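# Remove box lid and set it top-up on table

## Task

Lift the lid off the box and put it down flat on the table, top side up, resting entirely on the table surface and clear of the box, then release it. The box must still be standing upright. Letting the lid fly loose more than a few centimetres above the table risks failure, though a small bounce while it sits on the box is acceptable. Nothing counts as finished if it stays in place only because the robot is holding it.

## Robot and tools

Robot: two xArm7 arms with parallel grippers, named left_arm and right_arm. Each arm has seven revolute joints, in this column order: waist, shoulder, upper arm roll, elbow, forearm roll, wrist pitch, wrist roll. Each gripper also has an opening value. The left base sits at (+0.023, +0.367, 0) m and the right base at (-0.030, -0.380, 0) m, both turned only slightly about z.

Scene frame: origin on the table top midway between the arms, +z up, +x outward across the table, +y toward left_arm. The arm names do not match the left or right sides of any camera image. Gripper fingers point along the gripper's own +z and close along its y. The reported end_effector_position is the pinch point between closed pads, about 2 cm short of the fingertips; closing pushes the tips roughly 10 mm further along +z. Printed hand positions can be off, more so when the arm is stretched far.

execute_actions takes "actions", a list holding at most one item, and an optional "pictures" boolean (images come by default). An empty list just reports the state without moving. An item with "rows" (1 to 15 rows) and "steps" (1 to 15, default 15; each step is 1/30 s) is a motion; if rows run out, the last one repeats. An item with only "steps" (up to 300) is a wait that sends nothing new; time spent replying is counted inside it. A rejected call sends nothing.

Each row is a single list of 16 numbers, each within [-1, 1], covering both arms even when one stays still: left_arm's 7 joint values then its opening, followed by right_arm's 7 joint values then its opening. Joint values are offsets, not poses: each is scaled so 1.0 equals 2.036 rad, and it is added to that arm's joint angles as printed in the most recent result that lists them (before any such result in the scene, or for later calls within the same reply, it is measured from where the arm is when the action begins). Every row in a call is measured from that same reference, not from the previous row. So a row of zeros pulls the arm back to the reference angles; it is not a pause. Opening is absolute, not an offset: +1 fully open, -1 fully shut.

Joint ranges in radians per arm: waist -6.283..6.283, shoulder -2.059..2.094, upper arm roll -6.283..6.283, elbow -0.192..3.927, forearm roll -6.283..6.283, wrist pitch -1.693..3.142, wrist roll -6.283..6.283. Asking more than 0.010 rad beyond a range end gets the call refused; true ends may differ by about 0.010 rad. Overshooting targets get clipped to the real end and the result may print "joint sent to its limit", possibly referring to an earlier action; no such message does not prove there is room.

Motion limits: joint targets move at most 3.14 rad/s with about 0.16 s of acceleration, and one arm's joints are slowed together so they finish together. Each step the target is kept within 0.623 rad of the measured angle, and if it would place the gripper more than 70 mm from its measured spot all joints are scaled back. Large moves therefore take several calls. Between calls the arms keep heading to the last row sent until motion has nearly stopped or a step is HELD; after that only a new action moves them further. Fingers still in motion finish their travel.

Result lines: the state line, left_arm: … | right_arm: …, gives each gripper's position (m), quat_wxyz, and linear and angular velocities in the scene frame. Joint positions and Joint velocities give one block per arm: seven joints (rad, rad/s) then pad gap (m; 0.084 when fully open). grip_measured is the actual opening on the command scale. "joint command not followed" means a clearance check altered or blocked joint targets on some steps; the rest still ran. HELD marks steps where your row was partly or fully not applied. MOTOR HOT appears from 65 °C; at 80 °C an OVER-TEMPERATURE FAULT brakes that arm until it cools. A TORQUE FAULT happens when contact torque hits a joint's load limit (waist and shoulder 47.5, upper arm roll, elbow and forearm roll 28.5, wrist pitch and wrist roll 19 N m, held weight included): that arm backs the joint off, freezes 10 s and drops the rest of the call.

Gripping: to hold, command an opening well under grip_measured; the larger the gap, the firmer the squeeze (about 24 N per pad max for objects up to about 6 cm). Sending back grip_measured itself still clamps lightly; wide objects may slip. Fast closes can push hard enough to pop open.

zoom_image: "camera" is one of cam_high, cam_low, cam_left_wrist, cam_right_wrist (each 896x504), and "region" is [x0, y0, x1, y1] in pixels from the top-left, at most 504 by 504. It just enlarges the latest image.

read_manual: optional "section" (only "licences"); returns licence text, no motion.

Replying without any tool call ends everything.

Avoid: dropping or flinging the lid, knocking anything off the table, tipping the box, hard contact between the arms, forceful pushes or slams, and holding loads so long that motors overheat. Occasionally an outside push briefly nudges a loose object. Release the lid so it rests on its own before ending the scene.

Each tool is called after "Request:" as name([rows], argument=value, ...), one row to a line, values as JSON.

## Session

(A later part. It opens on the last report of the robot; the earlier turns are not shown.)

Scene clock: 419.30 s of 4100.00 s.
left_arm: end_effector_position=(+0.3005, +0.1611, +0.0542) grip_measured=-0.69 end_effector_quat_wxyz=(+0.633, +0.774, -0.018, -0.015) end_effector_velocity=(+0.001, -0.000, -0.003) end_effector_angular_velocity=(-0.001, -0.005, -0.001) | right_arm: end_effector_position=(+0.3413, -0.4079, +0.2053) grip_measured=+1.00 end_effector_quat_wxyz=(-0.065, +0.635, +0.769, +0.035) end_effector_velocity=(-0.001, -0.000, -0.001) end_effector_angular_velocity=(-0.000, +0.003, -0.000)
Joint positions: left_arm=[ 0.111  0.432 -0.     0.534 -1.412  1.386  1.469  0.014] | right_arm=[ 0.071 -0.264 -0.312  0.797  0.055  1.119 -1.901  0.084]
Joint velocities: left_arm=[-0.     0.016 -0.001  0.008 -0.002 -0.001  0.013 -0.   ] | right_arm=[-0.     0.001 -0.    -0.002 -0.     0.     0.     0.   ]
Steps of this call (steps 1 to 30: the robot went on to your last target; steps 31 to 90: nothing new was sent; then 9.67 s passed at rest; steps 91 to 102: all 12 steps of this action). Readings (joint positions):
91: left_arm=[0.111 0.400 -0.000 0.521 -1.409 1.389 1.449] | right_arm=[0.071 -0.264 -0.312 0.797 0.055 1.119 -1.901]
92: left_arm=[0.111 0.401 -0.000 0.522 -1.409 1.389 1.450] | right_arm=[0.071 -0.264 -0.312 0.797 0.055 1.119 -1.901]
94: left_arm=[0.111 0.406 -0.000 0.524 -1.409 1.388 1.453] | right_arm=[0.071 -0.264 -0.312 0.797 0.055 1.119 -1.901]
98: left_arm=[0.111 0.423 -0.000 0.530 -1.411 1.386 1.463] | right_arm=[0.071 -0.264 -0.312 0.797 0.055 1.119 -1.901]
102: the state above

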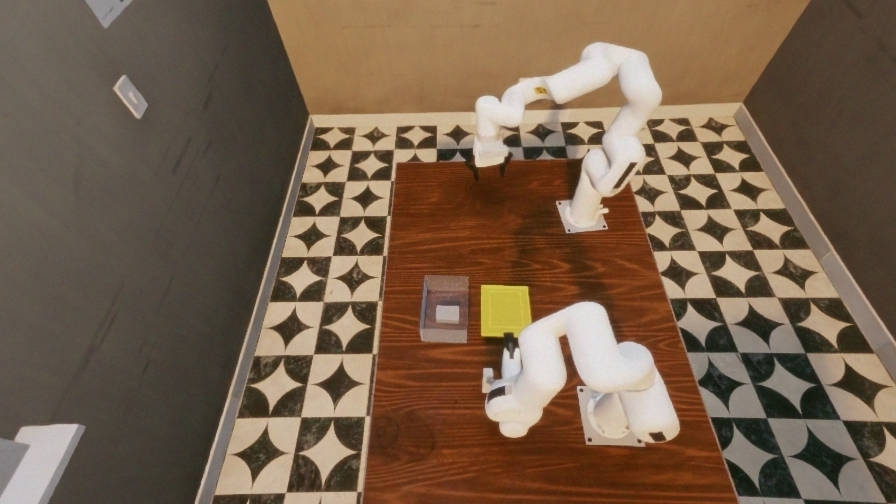

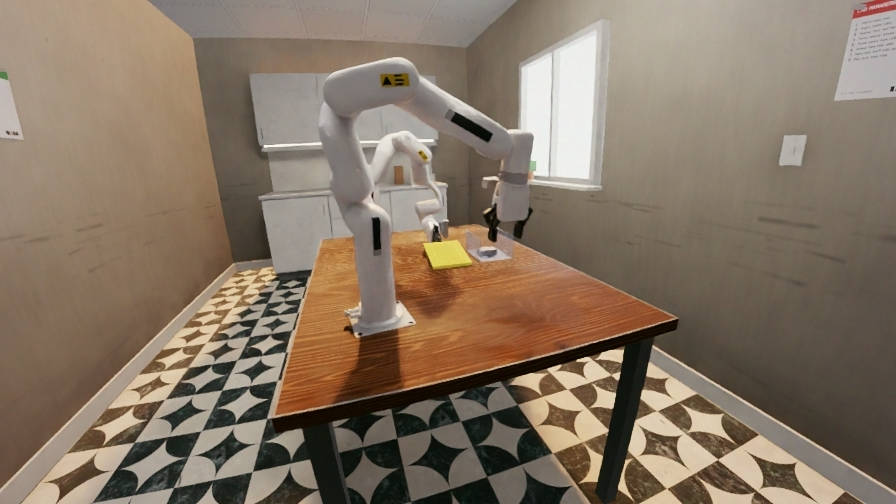

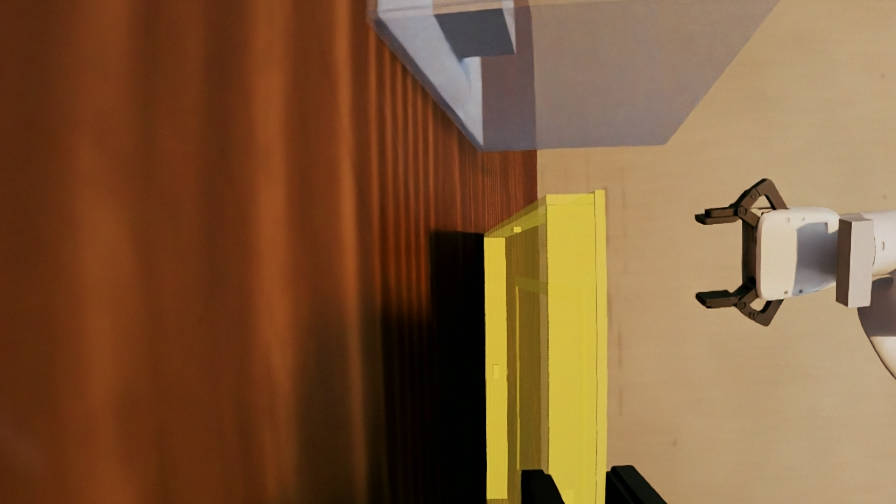

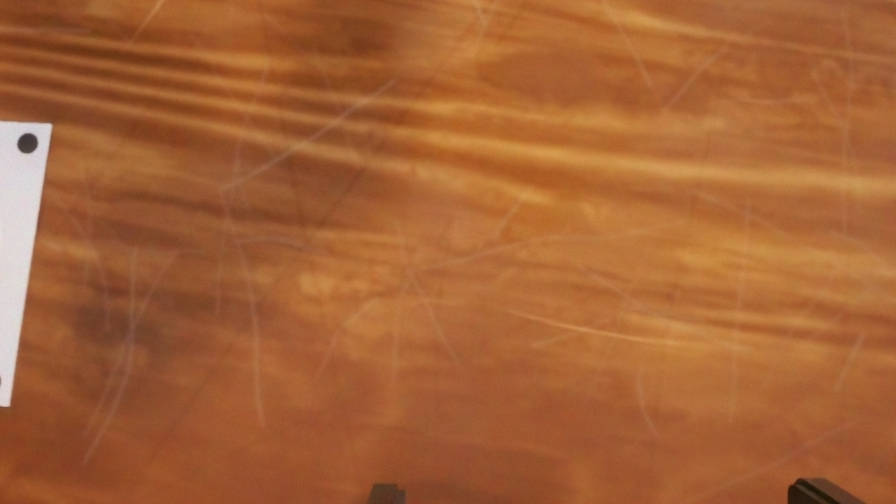

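Request:
execute_actions([
  {"rows": [[0,0.0005,0,0,0,0,0,-0.72,0,0,0,0,0,0,0,1],[0,0.0005,0,0,0,0,0,-0.67,0,0,0,0,0,0,0,1],[0,0.0005,0,0,0,0,0,-0.64,0,0,0,0,0,0,0,1],[0,0.0005,0,0,0,0,0,-0.62,0,0,0,0,0,0,0,1],[0,0.0005,0,0,0,0,0,-0.6,0,0,0,0,0,0,0,1],[-0.0102,0.0005,0,0,-0.0101,-0.001,0,-0.6,0,0,0,0,0,0,0,1]], "steps": 15},
])

Scene clock: 426.83 s of 4100.00 s.
left_arm: end_effector_position=(+0.3007, +0.1553, +0.0539) grip_measured=-0.62 end_effector_quat_wxyz=(+0.633, +0.774, -0.018, -0.015) end_effector_velocity=(+0.002, +0.001, -0.000) end_effector_angular_velocity=(+0.001, -0.000, +0.006) | right_arm: end_effector_position=(+0.3413, -0.4079, +0.2053) grip_measured=+1.00 end_effector_quat_wxyz=(-0.065, +0.635, +0.769, +0.035) end_effector_velocity=(+0.000, +0.000, +0.000) end_effector_angular_velocity=(-0.000, -0.000, +0.001)
Joint positions: left_arm=[ 0.09   0.433 -0.     0.534 -1.432  1.384  1.469  0.017] | right_arm=[ 0.071 -0.264 -0.312  0.797  0.055  1.119 -1.901  0.084]
Joint velocities: left_arm=[-0.001  0.001  0.004  0.001 -0.004 -0.     0.001  0.   ] | right_arm=[ 0.     0.     0.001  0.    -0.     0.    -0.    -0.   ]
Steps of this call (steps 1 to 15: the robot went on to your last target; steps 16 to 90: nothing new was sent; then 4.03 s passed at rest; steps 91 to 105: all 15 steps of this action). Readings (joint positions):
91: left_arm=[0.111 0.433 -0.000 0.534 -1.412 1.386 1.469] | right_arm=[0.071 -0.264 -0.312 0.797 0.055 1.119 -1.901]
92: left_arm=[0.111 0.433 -0.000 0.534 -1.412 1.386 1.469] | right_arm=[0.071 -0.264 -0.312 0.797 0.055 1.119 -1.901]
94: left_arm=[0.111 0.433 -0.000 0.534 -1.412 1.386 1.469] | right_arm=[0.071 -0.264 -0.312 0.797 0.055 1.119 -1.901]
98: left_arm=[0.103 0.433 0.001 0.534 -1.421 1.385 1.469] | right_arm=[0.071 -0.264 -0.312 0.797 0.055 1.119 -1.901]
105: the state above

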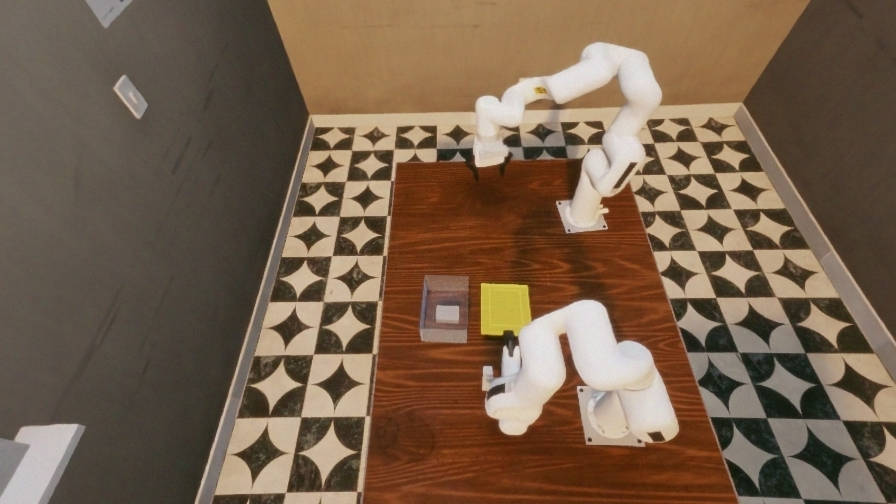

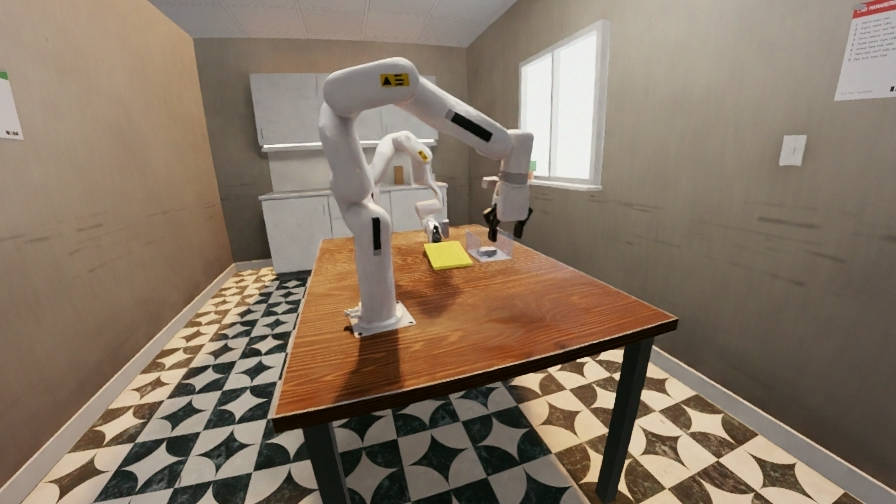

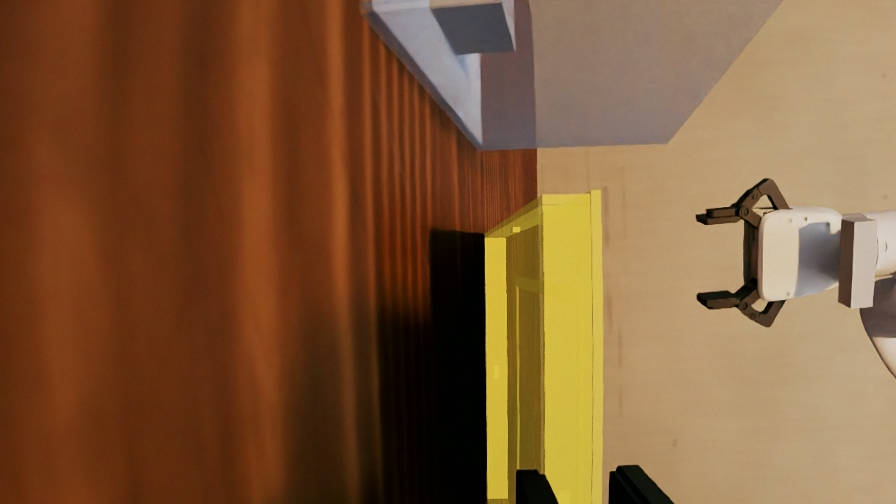

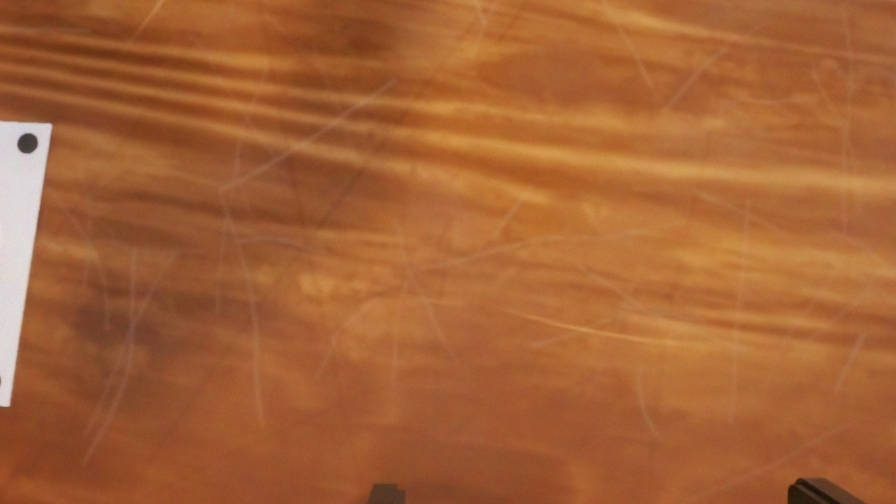

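Request:
execute_actions([
  {"rows": [[-0.0028,-0.0029,0,-0.0012,-0.0013,-0.0047,-0.0022,-0.58,0,0,0,0,0,0,0,1],[-0.0075,-0.0078,0,-0.0031,-0.0036,-0.0124,-0.0058,-0.56,0,0,0,0,0,0,0,1],[-0.014,-0.0146,0,-0.0059,-0.0067,-0.0233,-0.0109,-0.54,0,0,0,0,0,0,0,1],[-0.0205,-0.0214,0,-0.0086,-0.0098,-0.0341,-0.016,-0.52,0,0,0,0,0,0,0,1],[-0.028,-0.0292,0,-0.0117,-0.0134,-0.0466,-0.0219,-0.5,0,0,0,0,0,0,0,1],[-0.0354,-0.0369,0,-0.0148,-0.0169,-0.059,-0.0277,-0.48,0,0,0,0,0,0,0,1],[-0.0429,-0.0447,0,-0.0179,-0.0205,-0.0714,-0.0335,-0.46,0,0,0,0,0,0,0,1],[-0.0503,-0.0525,0,-0.0211,-0.0241,-0.0838,-0.0394,-0.44,0,0,0,0,0,0,0,1],[-0.0578,-0.0603,0,-0.0242,-0.0277,-0.0962,-0.0452,-0.42,0,0,0,0,0,0,0,1],[-0.0652,-0.068,0,-0.0273,-0.0312,-0.1086,-0.051,-0.4,0,0,0,0,0,0,0,1],[-0.0727,-0.0758,0,-0.0304,-0.0348,-0.1211,-0.0569,-0.38,0,0,0,0,0,0,0,1],[-0.0792,-0.0826,0,-0.0332,-0.0379,-0.1319,-0.062,-0.36,0,0,0,0,0,0,0,1],[-0.0857,-0.0894,0,-0.0359,-0.041,-0.1428,-0.0671,-0.34,0,0,0,0,0,0,0,1],[-0.0904,-0.0943,0,-0.0378,-0.0433,-0.1505,-0.0707,-0.33,0,0,0,0,0,0,0,1],[-0.0932,-0.0972,0,-0.039,-0.0446,-0.1552,-0.0729,-0.32,0,0,0,0,0,0,0,1]], "steps": 15},
], pictures=false)

Request:
execute_actions([
  {"steps": 12},
])

Scene clock: 456.80 s of 4100.00 s.
left_arm: end_effector_position=(+0.3000, +0.1486, +0.0391) grip_measured=-0.36 end_effector_quat_wxyz=(+0.534, +0.845, -0.021, -0.015) end_effector_velocity=(+0.003, -0.005, -0.021) end_effector_angular_velocity=(+0.598, -0.065, +0.047) | right_arm: end_effector_position=(+0.3413, -0.4079, +0.2053) grip_measured=+1.00 end_effector_quat_wxyz=(-0.065, +0.635, +0.769, +0.035) end_effector_velocity=(+0.000, +0.000, +0.001) end_effector_angular_velocity=(+0.000, -0.001, -0.000)
Joint positions: left_arm=[-0.062  0.274 -0.001  0.47  -1.505  1.131  1.35   0.028] | right_arm=[ 0.071 -0.264 -0.312  0.797  0.055  1.119 -1.901  0.084]
Joint velocities: left_arm=[-0.401 -0.42  -0.002 -0.167 -0.191 -0.66  -0.31   0.018] | right_arm=[-0.    -0.     0.     0.001  0.001 -0.    -0.     0.   ]
Steps of this call (steps 1 to 15: the robot went on to your last target; steps 16 to 90: nothing new was sent; then 26.47 s passed at rest; steps 91 to 105: all 15 steps of this action). Readings (joint positions):
91: left_arm=[0.090 0.433 -0.000 0.534 -1.433 1.384 1.469] | right_arm=[0.071 -0.264 -0.312 0.797 0.055 1.119 -1.901]
92: left_arm=[0.089 0.432 -0.000 0.533 -1.433 1.382 1.468] | right_arm=[0.071 -0.264 -0.312 0.797 0.055 1.119 -1.901]
94: left_arm=[0.081 0.424 0.001 0.529 -1.437 1.367 1.461] | right_arm=[0.071 -0.264 -0.312 0.797 0.055 1.119 -1.901]
98: left_arm=[0.039 0.379 -0.000 0.512 -1.457 1.298 1.428] | right_arm=[0.071 -0.264 -0.312 0.797 0.055 1.119 -1.901]
105: the state above

Scene clock: 457.20 s of 4100.00 s.
left_arm: end_effector_position=(+0.3005, +0.1491, +0.0369) grip_measured=-0.34 end_effector_quat_wxyz=(+0.510, +0.860, -0.019, -0.012) end_effector_velocity=(-0.001, -0.001, -0.000) end_effector_angular_velocity=(+0.001, +0.002, -0.003) | right_arm: end_effector_position=(+0.3413, -0.4079, +0.2053) grip_measured=+1.00 end_effector_quat_wxyz=(-0.065, +0.635, +0.769, +0.035) end_effector_velocity=(-0.001, +0.000, -0.001) end_effector_angular_velocity=(-0.000, +0.003, +0.000)
Joint positions: left_arm=[-0.099  0.236  0.     0.454 -1.523  1.068  1.32   0.029] | right_arm=[ 0.071 -0.264 -0.312  0.797  0.055  1.119 -1.901  0.084]
Joint velocities: left_arm=[-0.003 -0.    -0.002 -0.001 -0.001 -0.002 -0.001  0.   ] | right_arm=[-0.     0.001  0.    -0.001 -0.     0.     0.    -0.   ]
Steps of this call (steps 1 to 12: the robot went on to your last target). Readings (joint positions):
1: left_arm=[-0.075 0.261 -0.001 0.465 -1.511 1.110 1.340] | right_arm=[0.071 -0.264 -0.312 0.797 0.055 1.119 -1.901]
2: left_arm=[-0.085 0.250 -0.001 0.461 -1.516 1.094 1.332] | right_arm=[0.071 -0.264 -0.312 0.797 0.055 1.119 -1.901]
4: left_arm=[-0.095 0.239 -0.001 0.456 -1.521 1.077 1.324] | right_arm=[0.071 -0.264 -0.312 0.797 0.055 1.119 -1.901]
8: left_arm=[-0.098 0.236 0.000 0.454 -1.523 1.069 1.321] | right_arm=[0.071 -0.264 -0.312 0.797 0.055 1.119 -1.901]
12: the state above

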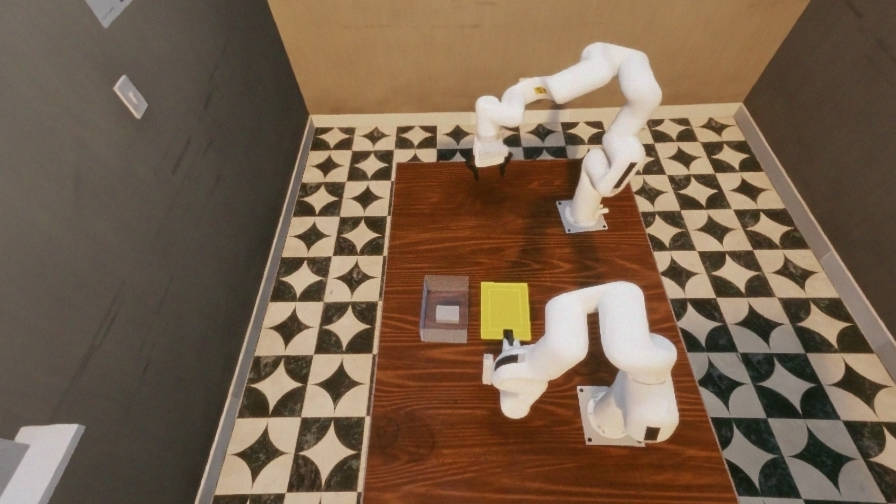

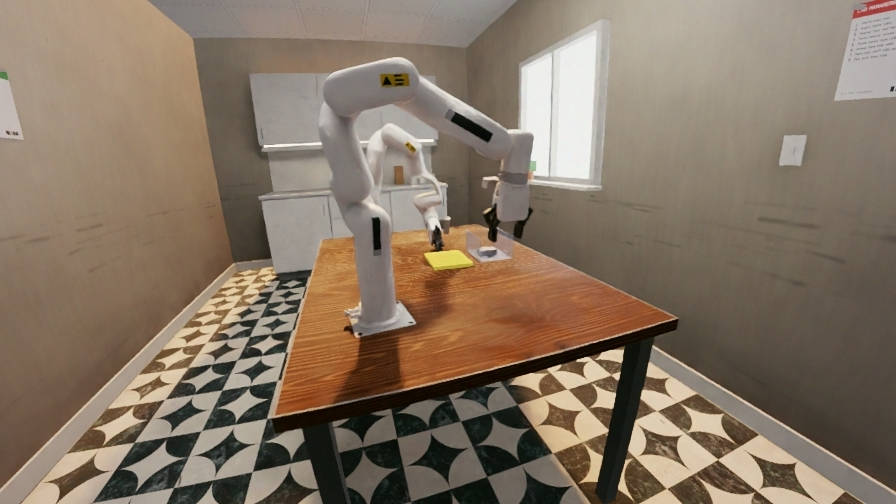

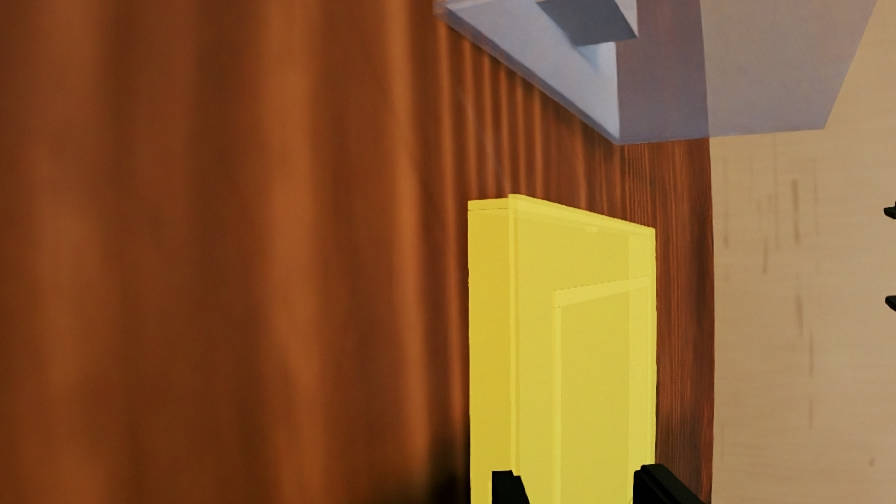

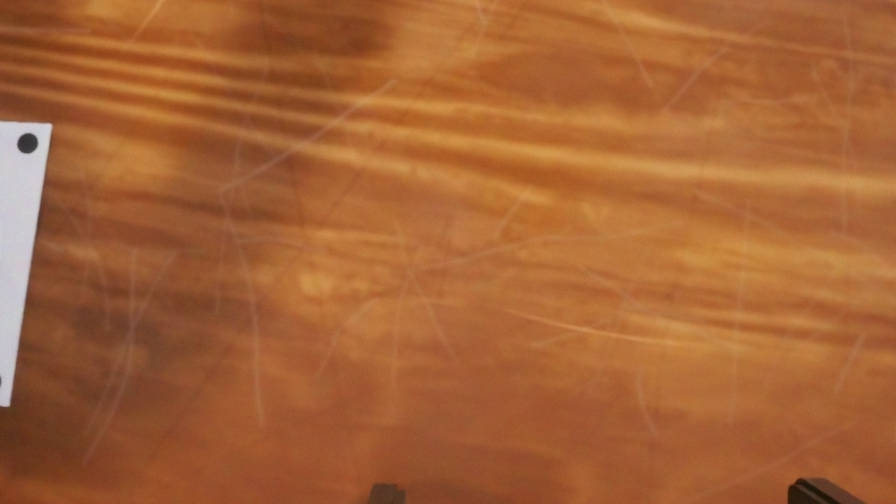

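Request:
execute_actions([
  {"rows": [[0.01,0,0,0,0.01,0,0,-0.32,0,0,0,0,0,0,0,1],[0.02,0,0,0,0.02,0,0,-0.32,0,0,0,0,0,0,0,1],[0.03,-0.005,0,0,0.03,0,0,-0.32,0,0,0,0,0,0,0,1],[0.04,-0.012,0,0,0.04,0,0,-0.32,0,0,0,0,0,0,0,1],[0.05,-0.02,0,0,0.05,0,0,-0.32,0,0,0,0,0,0,0,1],[0.06,-0.03,0,0,0.06,0,0,-0.32,0,0,0,0,0,0,0,1],[0.07,-0.04,0,0,0.07,0,0,-0.32,0,0,0,0,0,0,0,1],[0.08,-0.05,0,0,0.08,0,0,-0.32,0,0,0,0,0,0,0,1]], "steps": 15},
])

Scene clock: 465.20 s of 4100.00 s.
left_arm: end_effector_position=(+0.3259, +0.2003, +0.0594) grip_measured=-0.34 end_effector_quat_wxyz=(+0.492, +0.869, -0.042, +0.034) end_effector_velocity=(-0.018, -0.004, -0.003) end_effector_angular_velocity=(+0.000, +0.018, -0.040) | right_arm: end_effector_position=(+0.3413, -0.4079, +0.2053) grip_measured=+1.00 end_effector_quat_wxyz=(-0.065, +0.635, +0.769, +0.035) end_effector_velocity=(-0.000, -0.000, -0.000) end_effector_angular_velocity=(+0.000, +0.001, -0.000)
Joint positions: left_arm=[ 0.063  0.135  0.     0.455 -1.362  1.068  1.32   0.029] | right_arm=[ 0.071 -0.264 -0.312  0.797  0.055  1.119 -1.901  0.084]
Joint velocities: left_arm=[ 0.014 -0.007 -0.023 -0.024  0.031  0.006  0.    -0.   ] | right_arm=[-0.    -0.    -0.    -0.001  0.     0.     0.    -0.   ]
Steps of this call (steps 1 to 30: the robot went on to your last target; steps 31 to 90: nothing new was sent; then 4.50 s passed at rest; steps 91 to 105: all 15 steps of this action). Readings (joint positions):
91: left_arm=[-0.099 0.235 -0.000 0.454 -1.523 1.068 1.320] | right_arm=[0.071 -0.264 -0.312 0.797 0.055 1.119 -1.901]
92: left_arm=[-0.096 0.235 -0.001 0.454 -1.519 1.068 1.320] | right_arm=[0.071 -0.264 -0.312 0.797 0.055 1.119 -1.901]
94: left_arm=[-0.076 0.234 -0.002 0.454 -1.499 1.068 1.320] | right_arm=[0.071 -0.264 -0.312 0.797 0.055 1.119 -1.901]
98: left_arm=[-0.005 0.197 0.000 0.454 -1.430 1.068 1.320] | right_arm=[0.071 -0.264 -0.312 0.797 0.055 1.119 -1.901]
105: the state above

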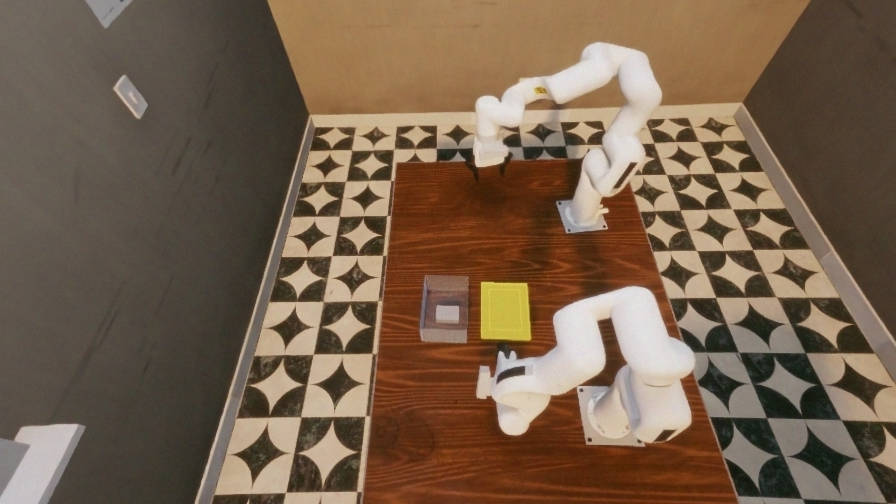

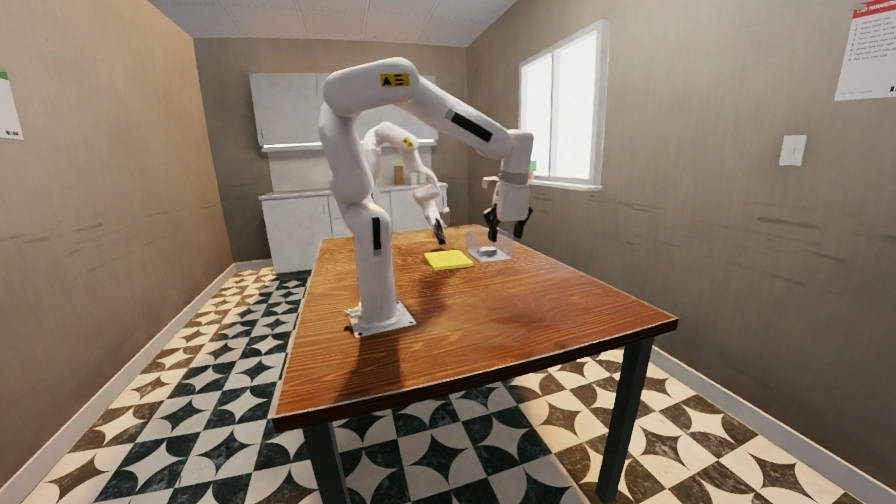

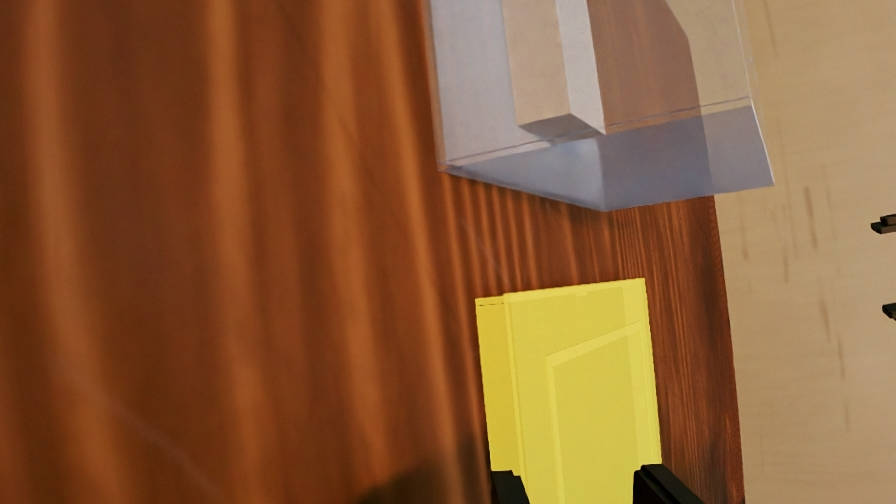

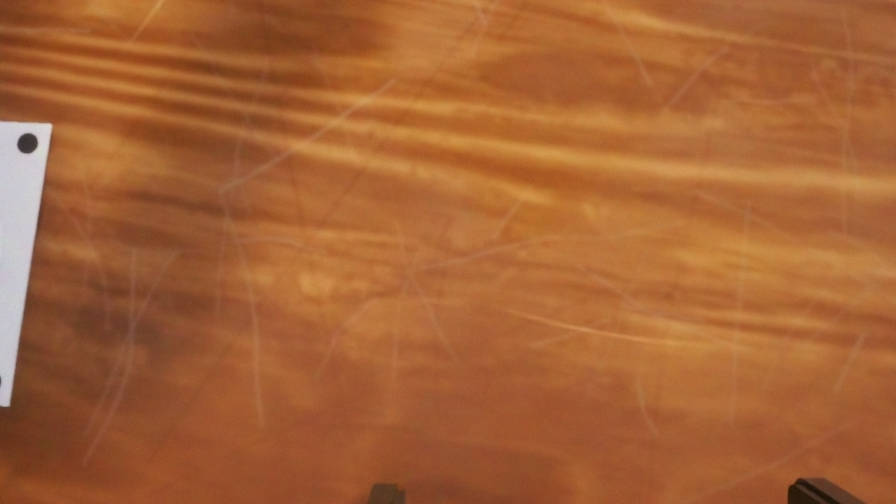

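Request:
finished_scene(scene=1)

The scene is finished: the task was done.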